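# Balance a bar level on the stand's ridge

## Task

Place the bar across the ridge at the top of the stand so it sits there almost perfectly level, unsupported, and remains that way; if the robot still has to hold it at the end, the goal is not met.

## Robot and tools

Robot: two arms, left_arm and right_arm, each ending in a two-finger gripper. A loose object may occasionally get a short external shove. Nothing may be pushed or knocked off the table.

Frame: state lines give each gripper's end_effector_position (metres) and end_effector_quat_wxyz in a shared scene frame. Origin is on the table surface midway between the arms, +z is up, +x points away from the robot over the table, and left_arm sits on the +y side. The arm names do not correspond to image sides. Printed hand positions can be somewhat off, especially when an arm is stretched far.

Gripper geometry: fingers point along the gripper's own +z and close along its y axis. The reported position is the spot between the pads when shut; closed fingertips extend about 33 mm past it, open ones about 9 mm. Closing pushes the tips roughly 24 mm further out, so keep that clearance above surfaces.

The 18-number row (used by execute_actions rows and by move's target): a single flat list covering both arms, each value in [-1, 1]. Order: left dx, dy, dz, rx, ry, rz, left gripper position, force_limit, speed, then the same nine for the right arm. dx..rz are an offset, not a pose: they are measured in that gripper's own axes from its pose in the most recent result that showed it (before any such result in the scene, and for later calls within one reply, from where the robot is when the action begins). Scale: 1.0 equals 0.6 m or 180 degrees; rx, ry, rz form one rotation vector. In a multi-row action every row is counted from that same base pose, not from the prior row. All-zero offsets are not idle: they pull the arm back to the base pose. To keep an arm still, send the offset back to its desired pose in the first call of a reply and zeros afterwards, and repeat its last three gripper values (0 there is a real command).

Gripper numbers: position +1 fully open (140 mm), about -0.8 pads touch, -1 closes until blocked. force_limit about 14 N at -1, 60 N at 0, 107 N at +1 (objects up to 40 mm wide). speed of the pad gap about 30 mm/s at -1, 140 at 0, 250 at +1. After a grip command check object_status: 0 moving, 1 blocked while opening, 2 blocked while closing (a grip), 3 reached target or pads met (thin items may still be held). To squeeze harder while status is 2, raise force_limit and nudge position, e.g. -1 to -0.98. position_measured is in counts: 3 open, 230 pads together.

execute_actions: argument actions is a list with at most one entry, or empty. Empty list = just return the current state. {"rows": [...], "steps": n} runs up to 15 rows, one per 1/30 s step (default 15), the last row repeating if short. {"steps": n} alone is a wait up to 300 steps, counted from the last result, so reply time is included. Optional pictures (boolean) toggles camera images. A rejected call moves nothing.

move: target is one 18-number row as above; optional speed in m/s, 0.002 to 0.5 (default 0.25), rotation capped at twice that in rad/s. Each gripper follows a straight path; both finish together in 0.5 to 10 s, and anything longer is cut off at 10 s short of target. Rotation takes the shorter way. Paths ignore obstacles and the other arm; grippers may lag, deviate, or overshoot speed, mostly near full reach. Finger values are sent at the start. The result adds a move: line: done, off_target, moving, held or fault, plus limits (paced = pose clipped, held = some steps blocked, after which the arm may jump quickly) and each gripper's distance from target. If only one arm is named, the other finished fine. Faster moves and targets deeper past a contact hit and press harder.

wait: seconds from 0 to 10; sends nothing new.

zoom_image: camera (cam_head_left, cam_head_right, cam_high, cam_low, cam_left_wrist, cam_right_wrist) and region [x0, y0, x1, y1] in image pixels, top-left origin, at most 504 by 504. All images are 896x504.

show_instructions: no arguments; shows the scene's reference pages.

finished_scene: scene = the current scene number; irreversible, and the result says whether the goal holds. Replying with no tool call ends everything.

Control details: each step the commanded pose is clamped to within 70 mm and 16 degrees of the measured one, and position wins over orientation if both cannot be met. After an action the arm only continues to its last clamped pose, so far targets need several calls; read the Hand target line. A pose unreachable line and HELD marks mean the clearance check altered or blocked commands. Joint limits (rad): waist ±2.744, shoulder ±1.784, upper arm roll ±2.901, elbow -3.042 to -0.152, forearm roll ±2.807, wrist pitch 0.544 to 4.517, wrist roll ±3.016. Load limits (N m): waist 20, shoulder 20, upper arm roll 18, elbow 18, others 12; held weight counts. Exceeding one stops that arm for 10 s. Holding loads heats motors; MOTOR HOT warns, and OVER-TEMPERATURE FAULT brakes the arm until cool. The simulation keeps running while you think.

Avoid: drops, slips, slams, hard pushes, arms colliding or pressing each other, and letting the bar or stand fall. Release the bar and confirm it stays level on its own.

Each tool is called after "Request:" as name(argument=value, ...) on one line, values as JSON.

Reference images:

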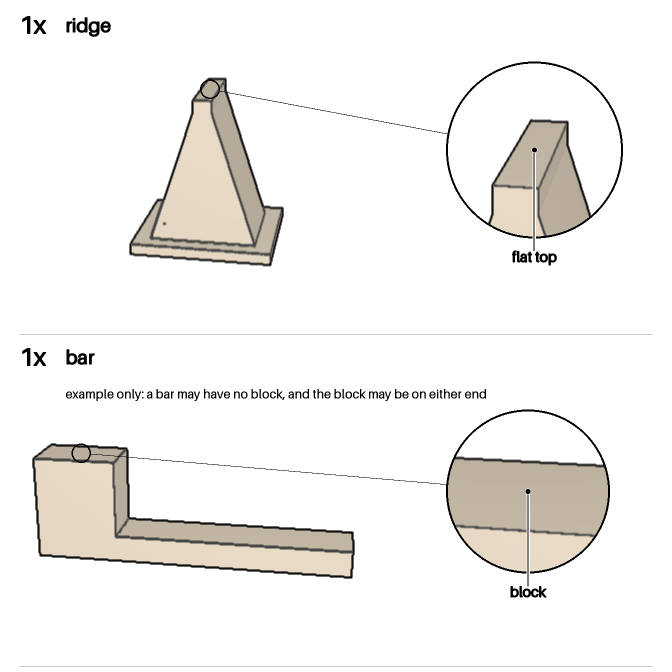

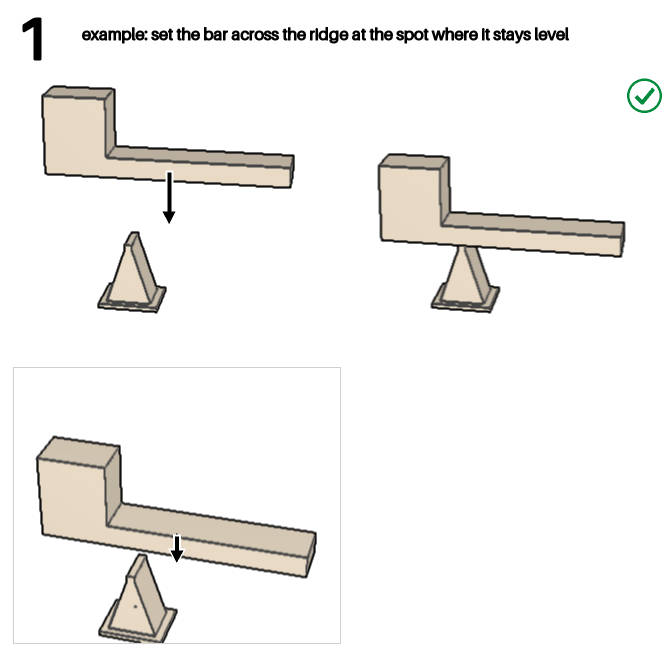

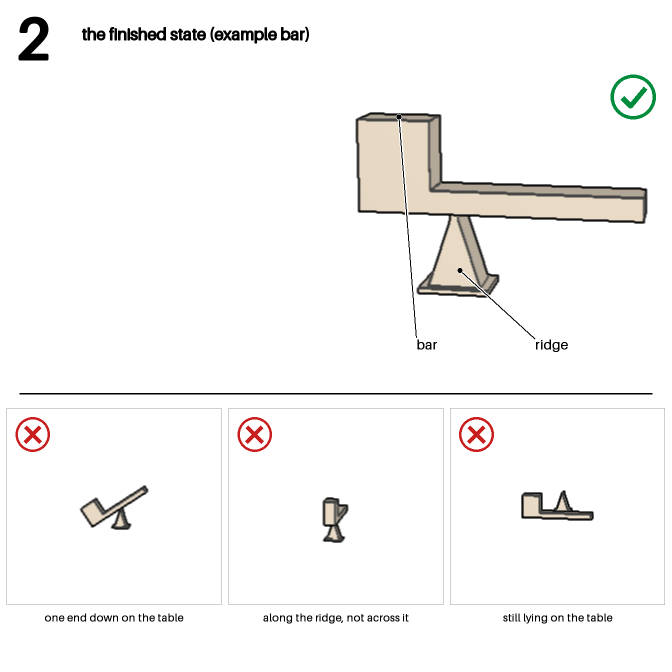

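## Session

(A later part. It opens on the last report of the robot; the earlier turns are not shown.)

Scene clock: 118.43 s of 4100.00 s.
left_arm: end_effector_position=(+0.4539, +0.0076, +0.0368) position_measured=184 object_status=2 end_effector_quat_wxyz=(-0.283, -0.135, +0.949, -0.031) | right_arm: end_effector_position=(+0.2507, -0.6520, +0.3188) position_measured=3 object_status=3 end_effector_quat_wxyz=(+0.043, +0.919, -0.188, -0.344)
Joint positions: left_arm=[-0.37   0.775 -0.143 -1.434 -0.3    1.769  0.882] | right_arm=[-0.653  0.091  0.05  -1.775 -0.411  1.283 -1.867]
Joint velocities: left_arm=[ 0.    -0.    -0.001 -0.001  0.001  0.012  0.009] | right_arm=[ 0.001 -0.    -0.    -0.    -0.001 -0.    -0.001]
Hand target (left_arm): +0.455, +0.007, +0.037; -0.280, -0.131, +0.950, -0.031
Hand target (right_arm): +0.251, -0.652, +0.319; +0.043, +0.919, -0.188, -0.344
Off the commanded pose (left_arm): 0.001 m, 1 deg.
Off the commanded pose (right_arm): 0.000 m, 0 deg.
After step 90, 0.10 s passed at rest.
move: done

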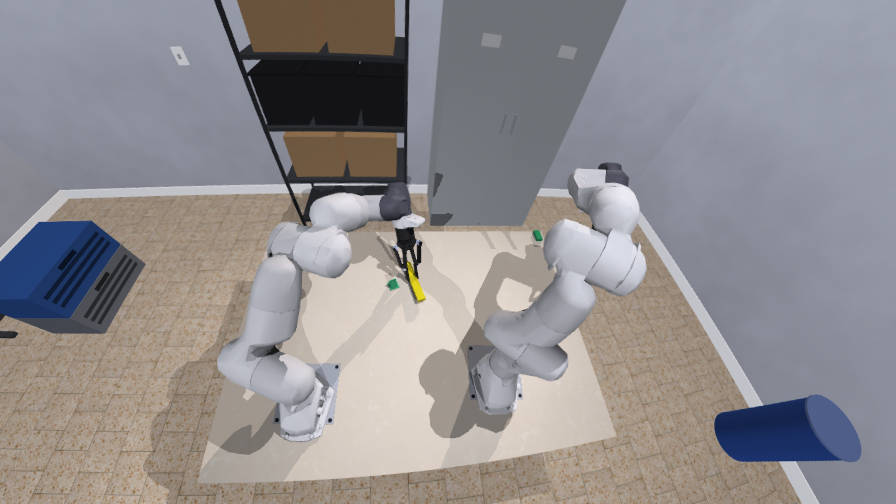

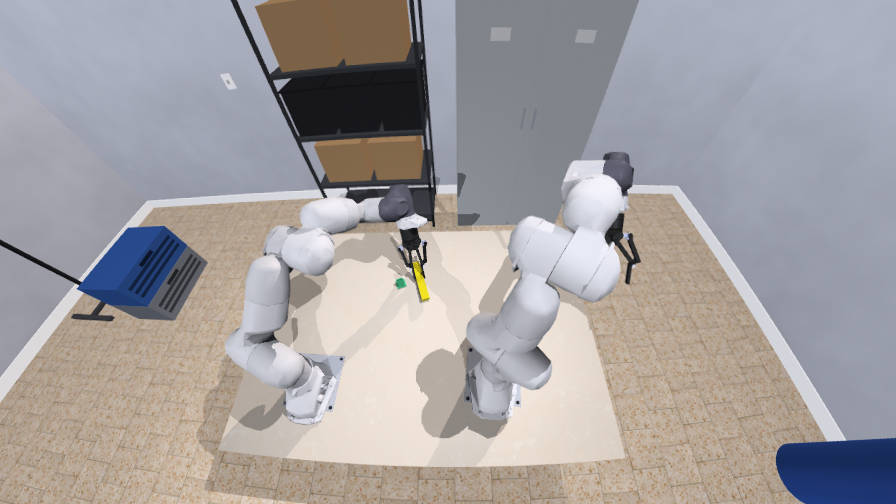

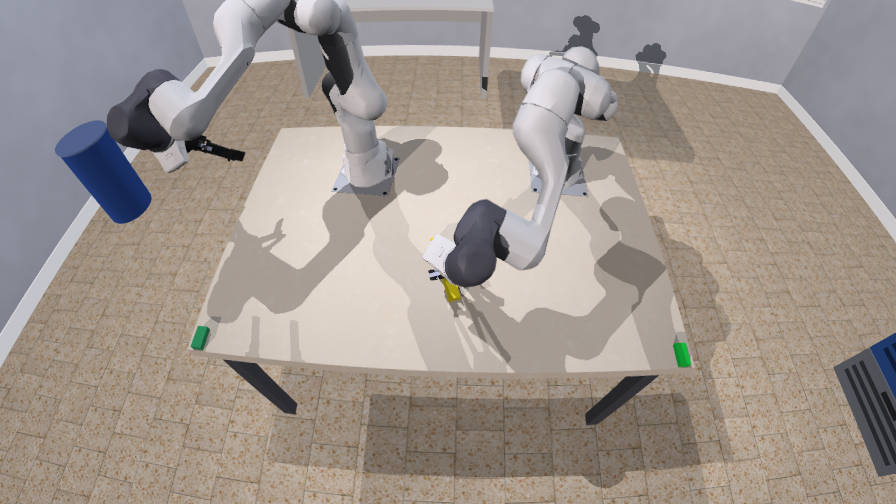

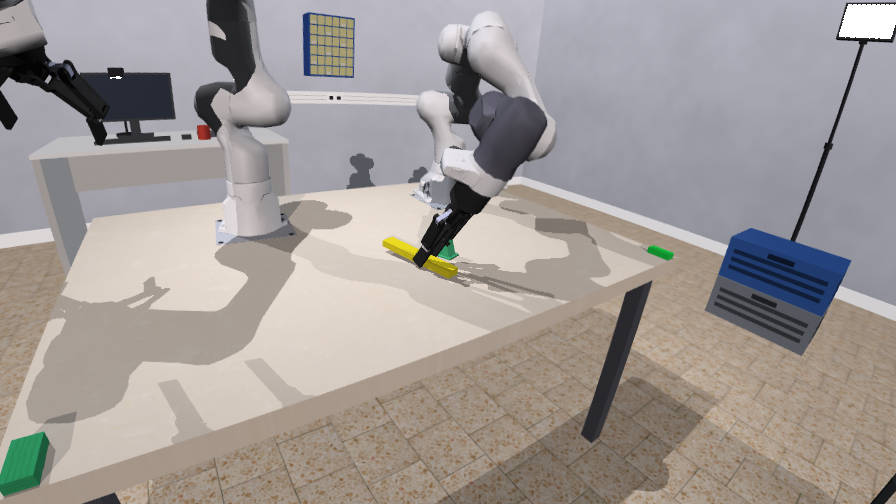

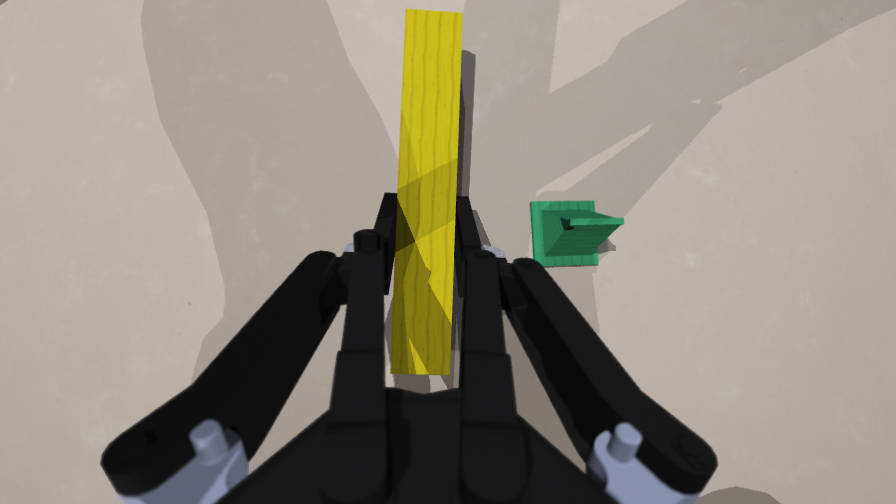

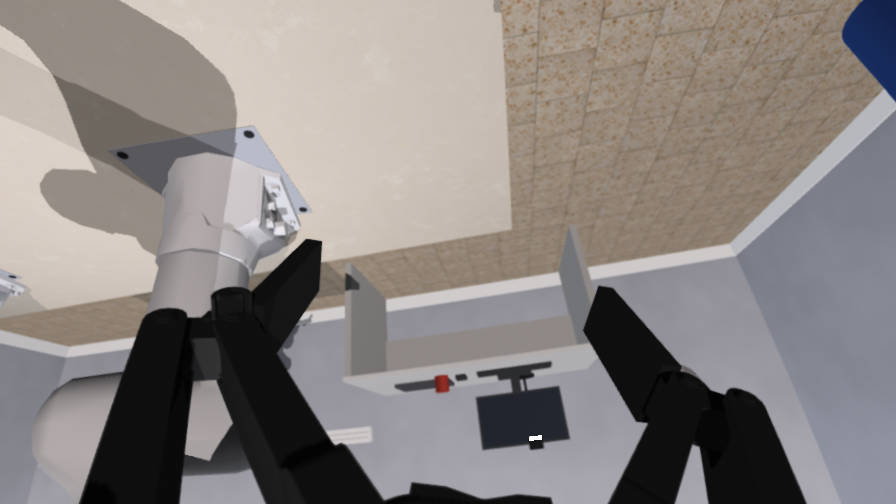

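Lower 4 mm more, then release.

Request:
move(target=[-0.0036,0,0.0056,0,0,0,-1,-0.3,-0.5,0,0,0,0,0,0,1,0,0], speed=0.01)

Request:
move(target=[0,0,0,0,0,0,-0.25,-0.3,-0.5,0,0,0,0,0,0,1,0,0])

Request:
move(target=[0.009,0,-0.014,0,0,0,-0.25,-0.3,-0.5,0,0,0,0,0,0,1,0,0], speed=0.05)

Request:
move(target=[0.024,0,0.0147,0,-0.182,0,-0.25,-0.3,-0.5,0,0,0,0,0,0,1,0,0], speed=0.15)

Scene clock: 122.13 s of 4100.00 s.
left_arm: end_effector_position=(+0.4535, +0.0078, +0.0333) position_measured=184 object_status=2 end_effector_quat_wxyz=(-0.283, -0.135, +0.949, -0.031) | right_arm: end_effector_position=(+0.2507, -0.6520, +0.3188) position_measured=3 object_status=3 end_effector_quat_wxyz=(+0.043, +0.919, -0.188, -0.344)
Joint positions: left_arm=[-0.37   0.781 -0.143 -1.434 -0.3    1.773  0.885] | right_arm=[-0.653  0.091  0.05  -1.775 -0.411  1.283 -1.867]
Joint velocities: left_arm=[-0.     0.002  0.002 -0.    -0.     0.001 -0.002] | right_arm=[-0.    -0.001  0.001 -0.    -0.001 -0.    -0.001]
Hand target (left_arm): +0.454, +0.008, +0.033; -0.283, -0.135, +0.949, -0.031
Hand target (right_arm): +0.251, -0.652, +0.319; +0.043, +0.919, -0.188, -0.344
Off the commanded pose (left_arm): 0.001 m, 0 deg.
Off the commanded pose (right_arm): 0.000 m, 0 deg.
move: done

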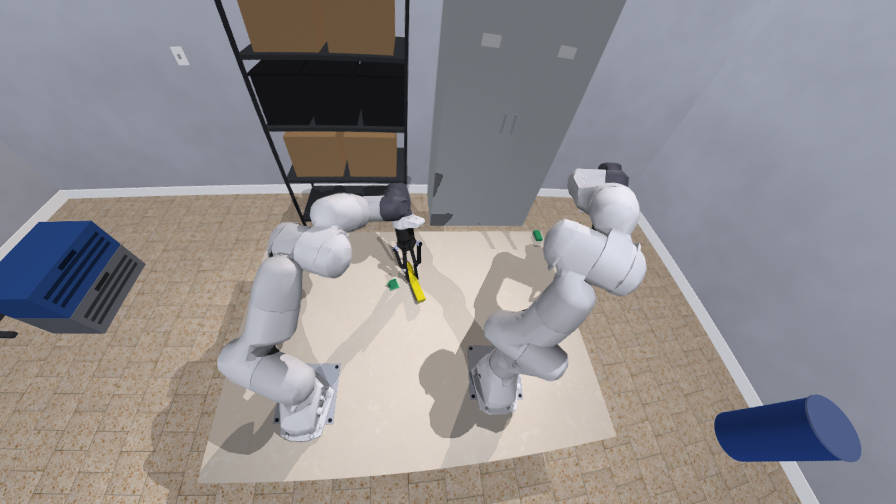

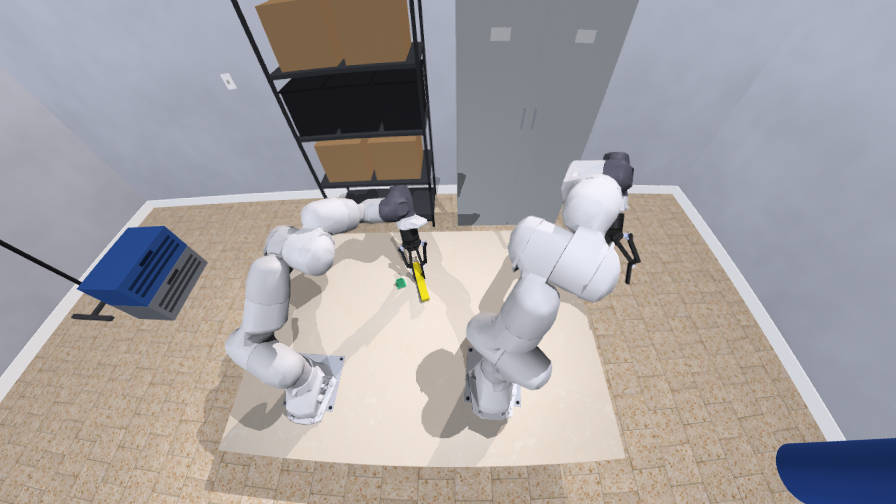

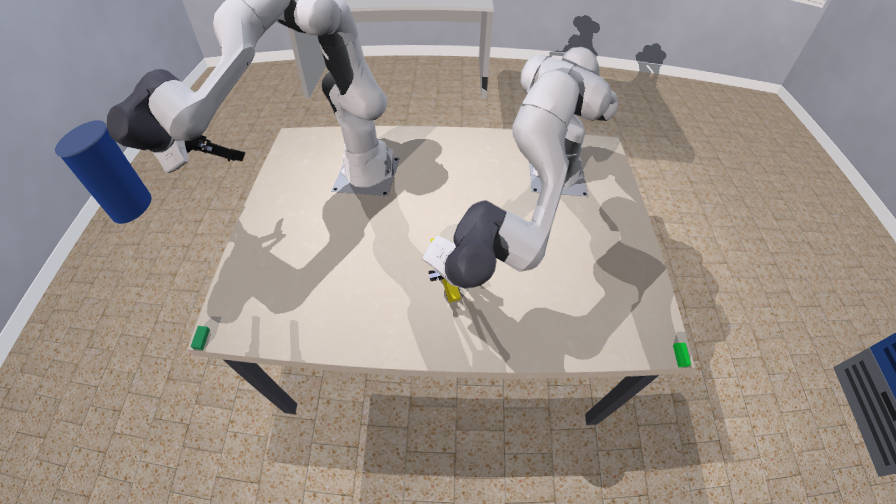

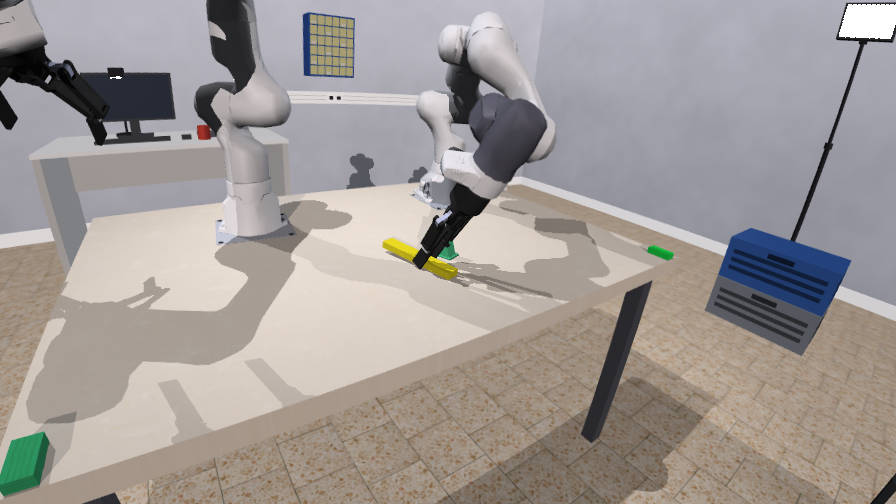

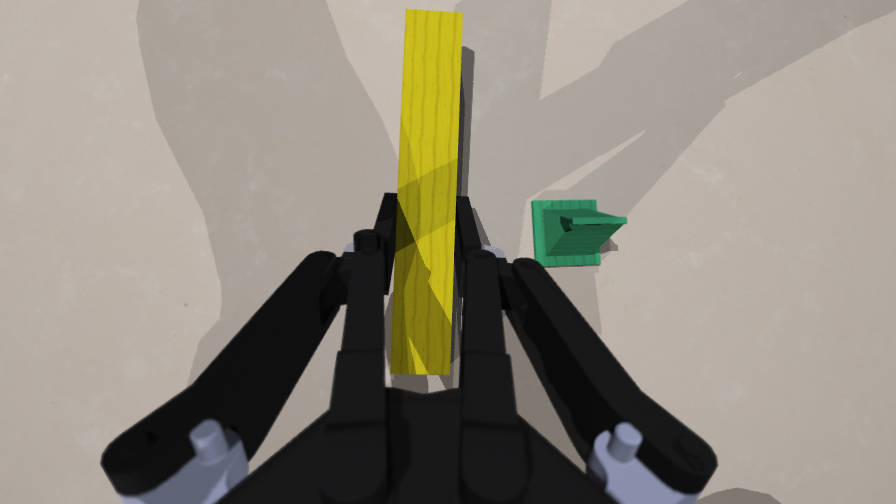

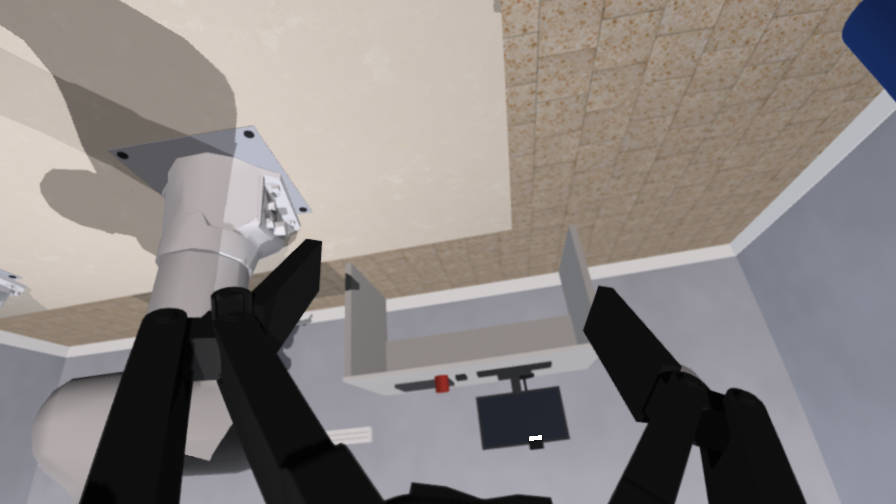

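Scene clock: 122.63 s of 4100.00 s.
left_arm: end_effector_position=(+0.4535, +0.0078, +0.0333) position_measured=160 object_status=3 end_effector_quat_wxyz=(-0.283, -0.135, +0.949, -0.031) | right_arm: end_effector_position=(+0.2507, -0.6520, +0.3188) position_measured=3 object_status=3 end_effector_quat_wxyz=(+0.043, +0.919, -0.188, -0.344)
Joint positions: left_arm=[-0.37   0.781 -0.143 -1.434 -0.3    1.773  0.885] | right_arm=[-0.653  0.091  0.05  -1.775 -0.411  1.283 -1.867]
Joint velocities: left_arm=[-0.001 -0.001  0.    -0.     0.    -0.    -0.001] | right_arm=[-0.001  0.    -0.001 -0.    -0.002  0.     0.   ]
Hand target (left_arm): +0.453, +0.008, +0.033; -0.283, -0.135, +0.949, -0.031
Hand target (right_arm): +0.251, -0.652, +0.319; +0.043, +0.919, -0.188, -0.344
Off the commanded pose (left_arm): 0.000 m, 0 deg.
Off the commanded pose (right_arm): 0.000 m, 0 deg.
move: done

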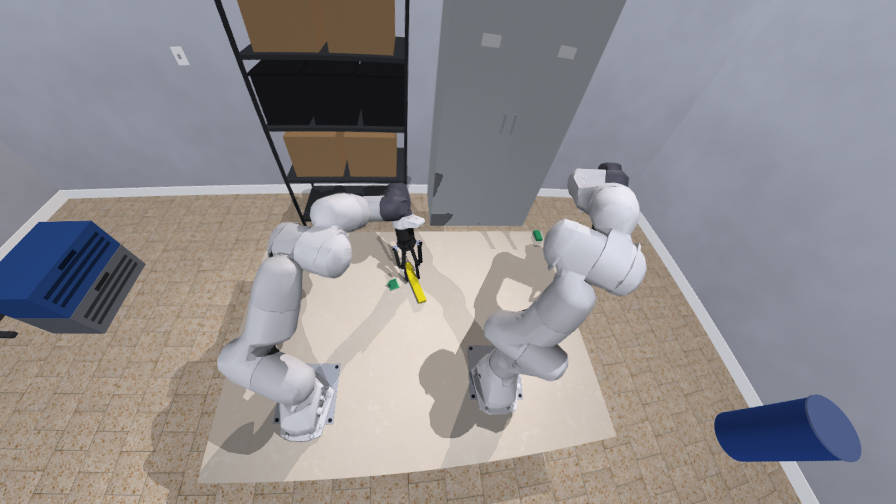

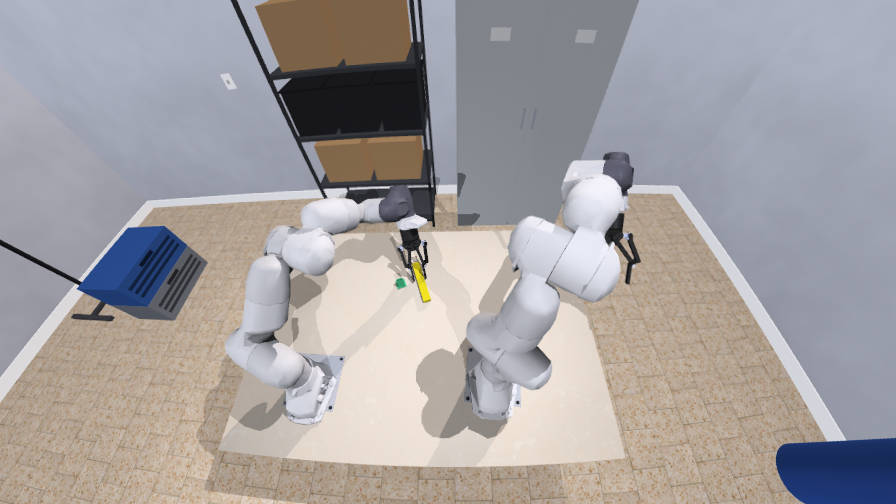

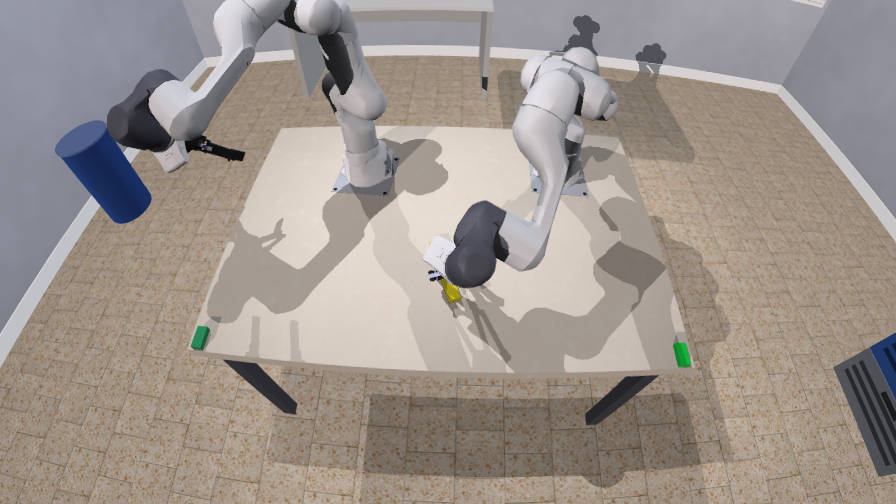

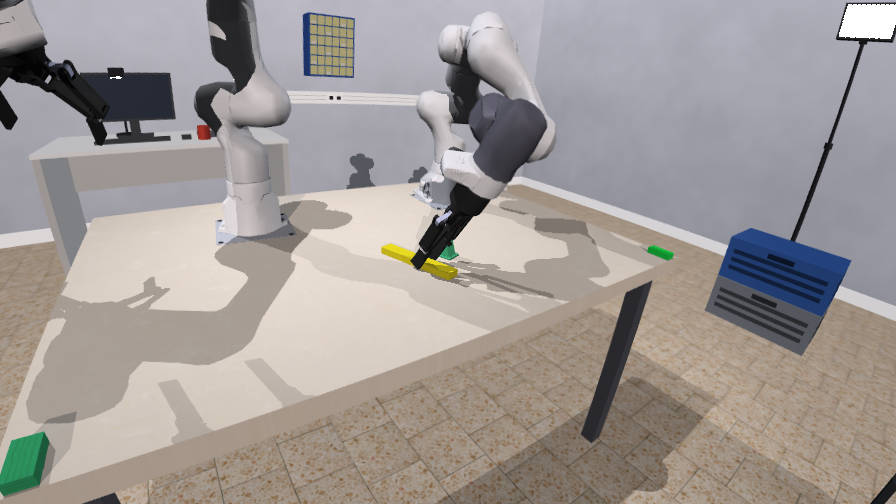

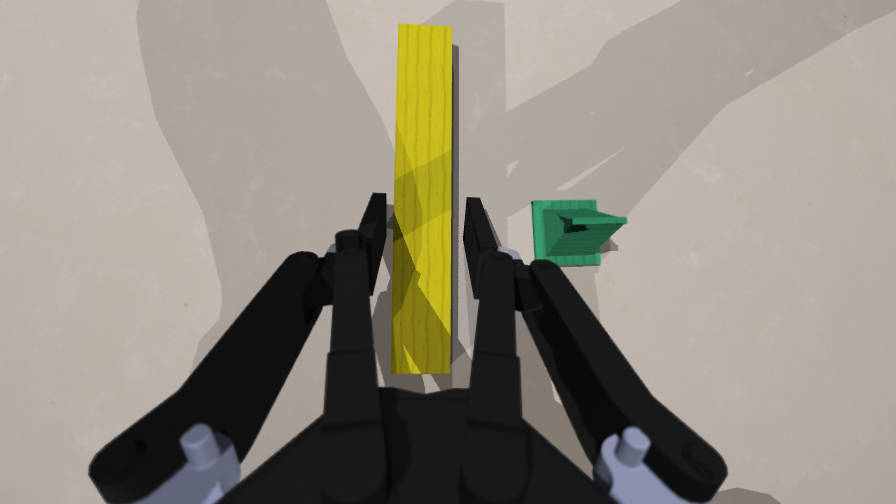

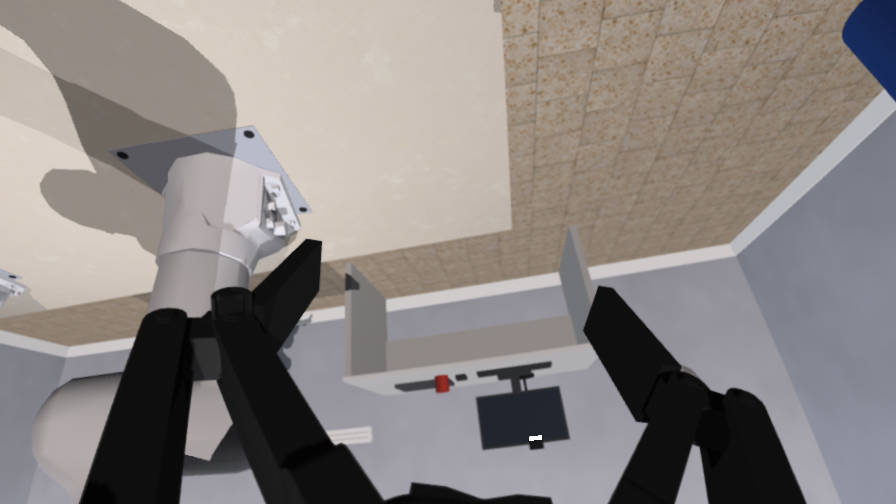

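Scene clock: 123.37 s of 4100.00 s.
left_arm: end_effector_position=(+0.4538, +0.0076, +0.0422) position_measured=160 object_status=3 end_effector_quat_wxyz=(-0.282, -0.133, +0.950, -0.031) | right_arm: end_effector_position=(+0.2507, -0.6520, +0.3188) position_measured=3 object_status=3 end_effector_quat_wxyz=(+0.043, +0.919, -0.188, -0.344)
Joint positions: left_arm=[-0.37   0.766 -0.143 -1.434 -0.3    1.761  0.884] | right_arm=[-0.653  0.091  0.05  -1.775 -0.411  1.283 -1.867]
Joint velocities: left_arm=[-0.     0.002  0.001 -0.     0.001 -0.007 -0.001] | right_arm=[ 0.     0.     0.002  0.    -0.002 -0.001 -0.   ]
Hand target (left_arm): +0.453, +0.008, +0.043; -0.283, -0.135, +0.949, -0.031
Hand target (right_arm): +0.251, -0.652, +0.319; +0.043, +0.919, -0.188, -0.344
Off the commanded pose (left_arm): 0.001 m, 0 deg.
Off the commanded pose (right_arm): 0.000 m, 0 deg.
move: done

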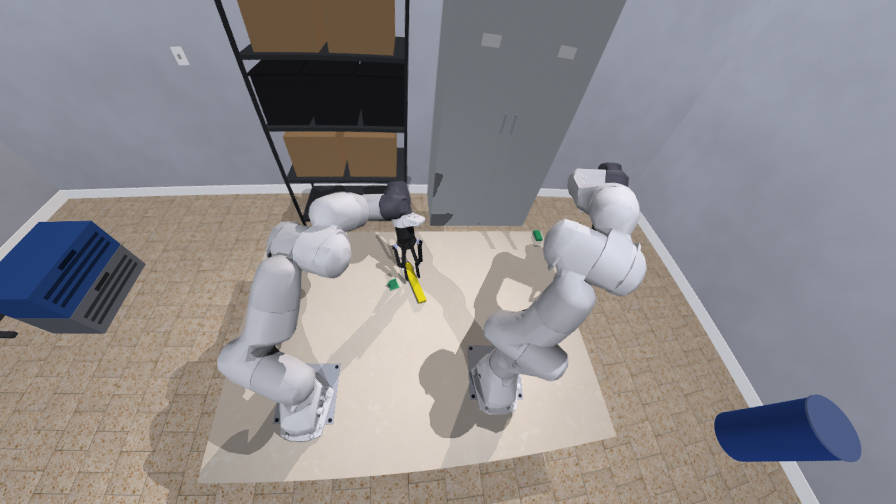

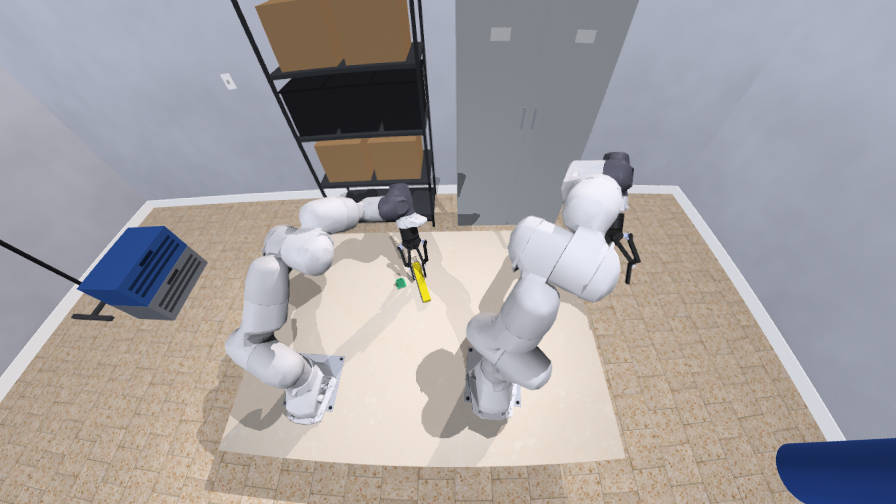

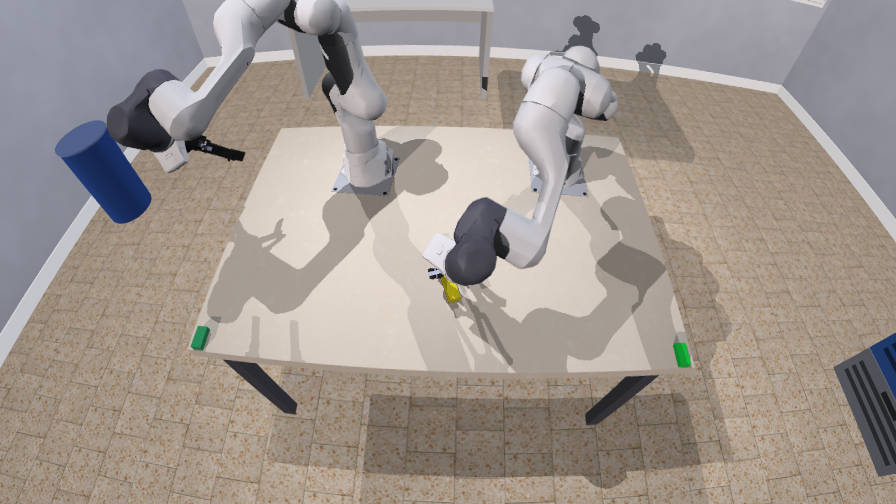

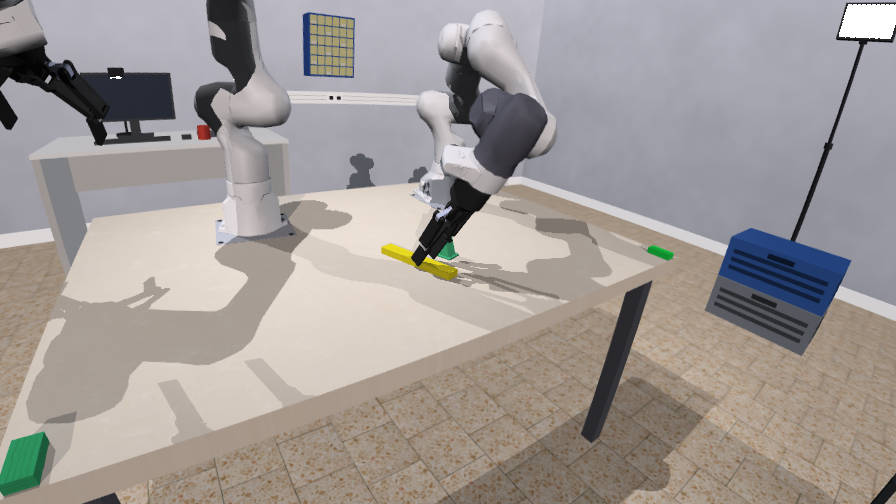

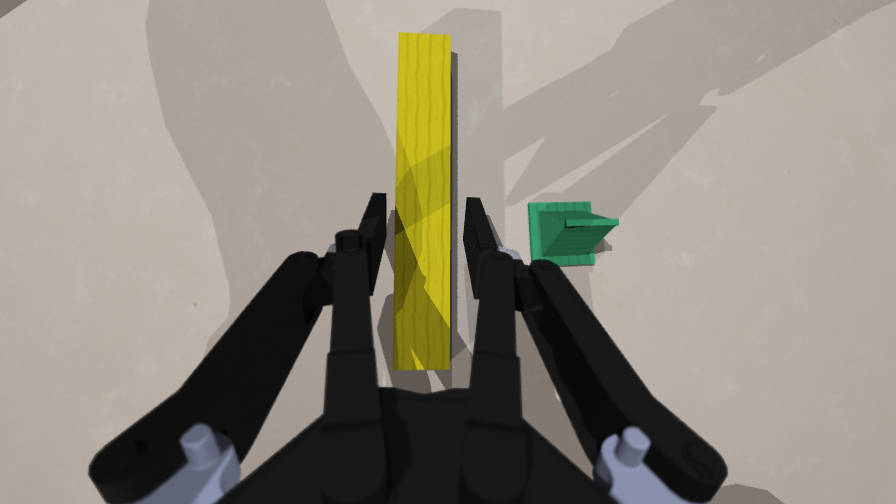

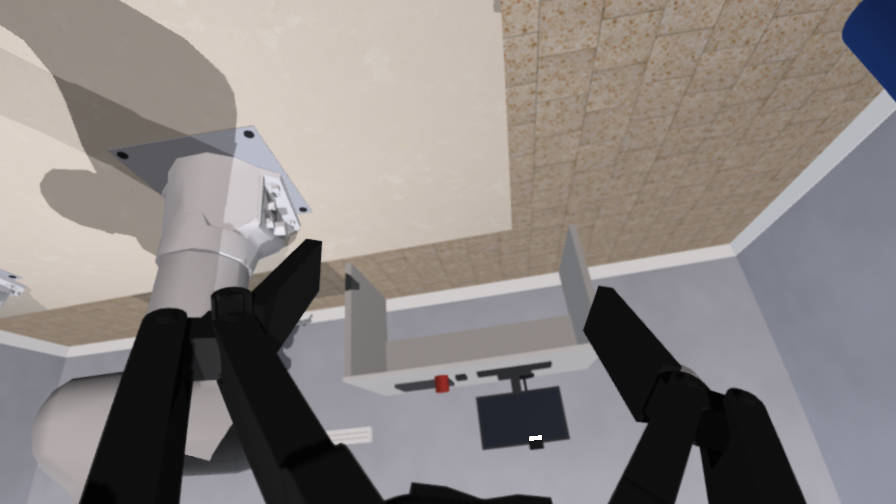

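Scene clock: 125.97 s of 4100.00 s.
left_arm: end_effector_position=(+0.4381, +0.0037, +0.0402) position_measured=160 object_status=3 end_effector_quat_wxyz=(-0.002, -0.132, +0.991, +0.013) | right_arm: end_effector_position=(+0.2507, -0.6520, +0.3188) position_measured=3 object_status=3 end_effector_quat_wxyz=(+0.043, +0.919, -0.188, -0.344)
Joint positions: left_arm=[-0.776  0.391  0.083 -2.028 -0.027  2.395  0.59 ] | right_arm=[-0.653  0.091  0.05  -1.775 -0.411  1.283 -1.867]
Joint velocities: left_arm=[-0.013  0.     0.012  0.    -0.001  0.006 -0.028] | right_arm=[ 0.    -0.     0.001  0.001 -0.001 -0.001  0.001]
Hand target (left_arm): +0.439, +0.004, +0.041; -0.001, -0.137, +0.990, +0.013
Hand target (right_arm): +0.251, -0.652, +0.319; +0.043, +0.919, -0.188, -0.344
Off the commanded pose (left_arm): 0.003 m, 1 deg.
Off the commanded pose (right_arm): 0.000 m, 0 deg.
move: done

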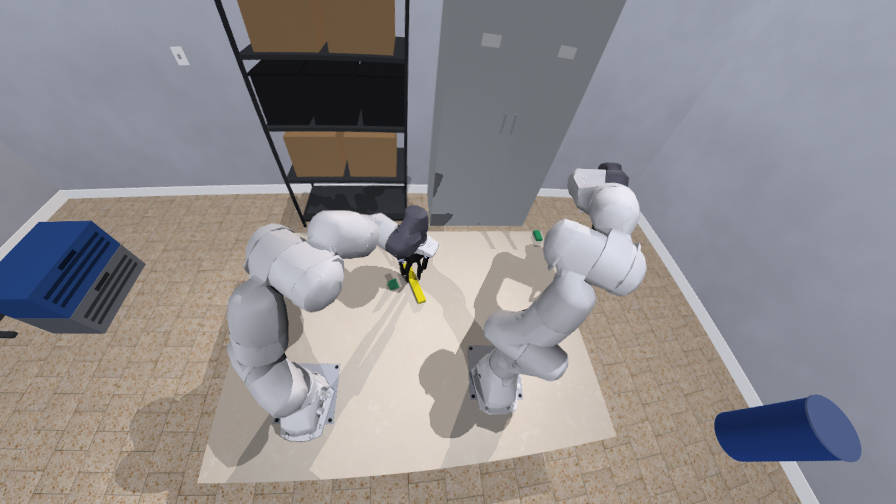

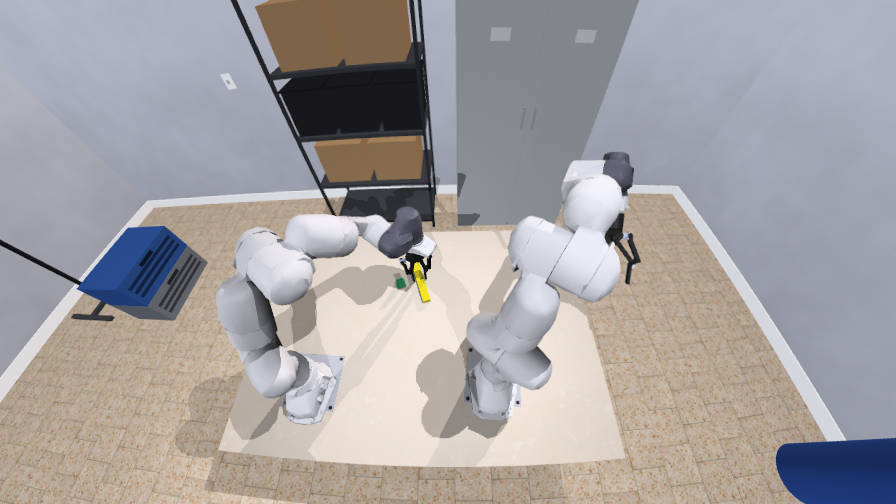

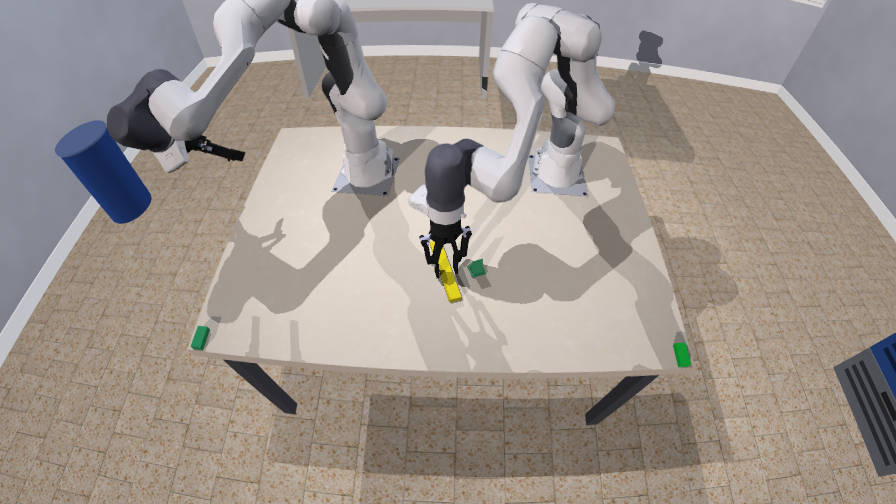

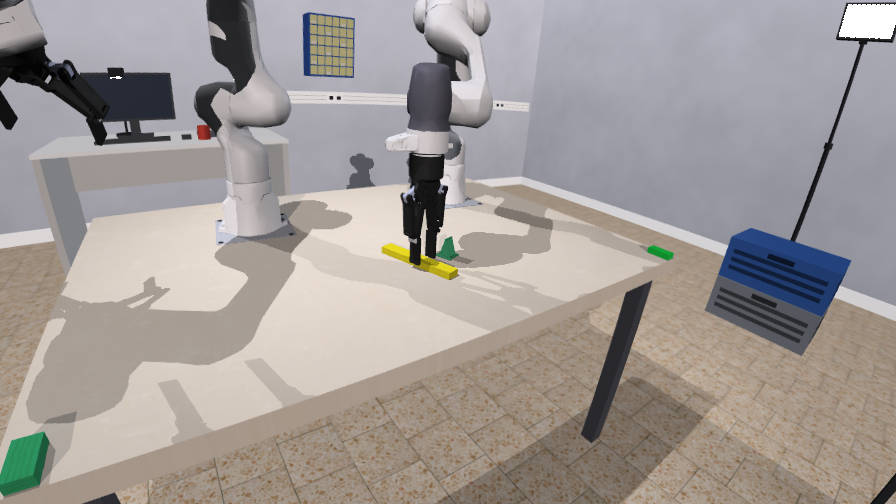

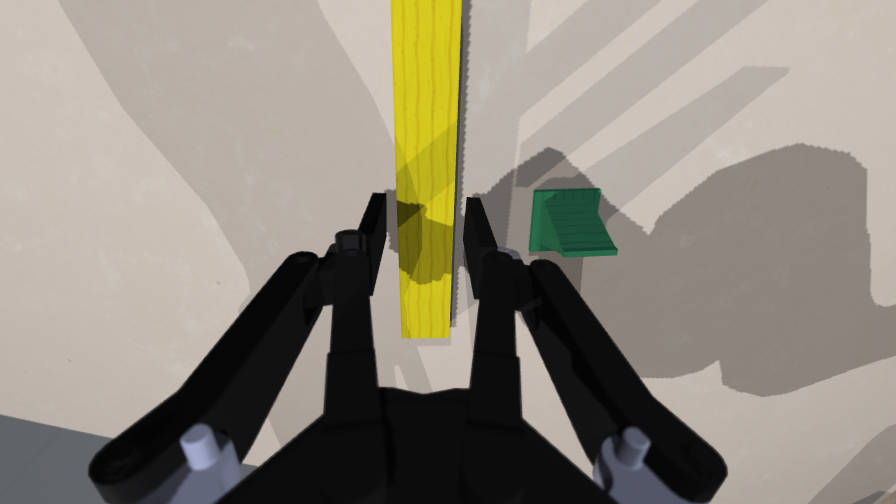

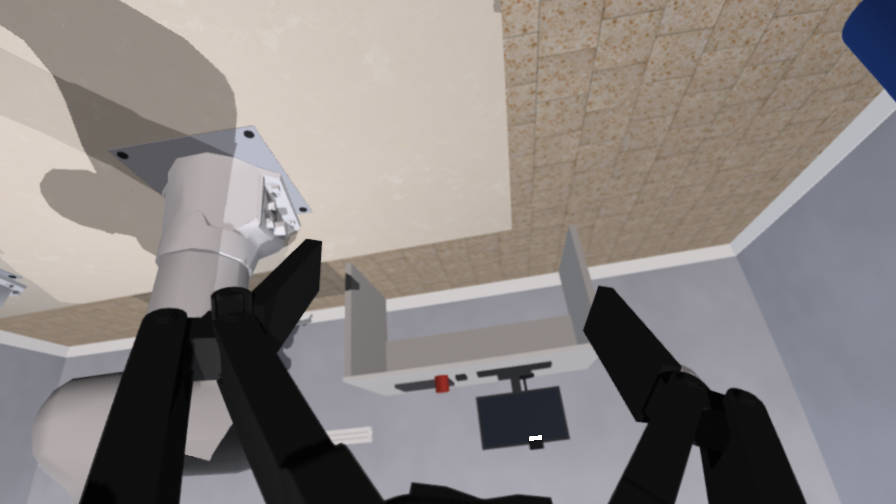

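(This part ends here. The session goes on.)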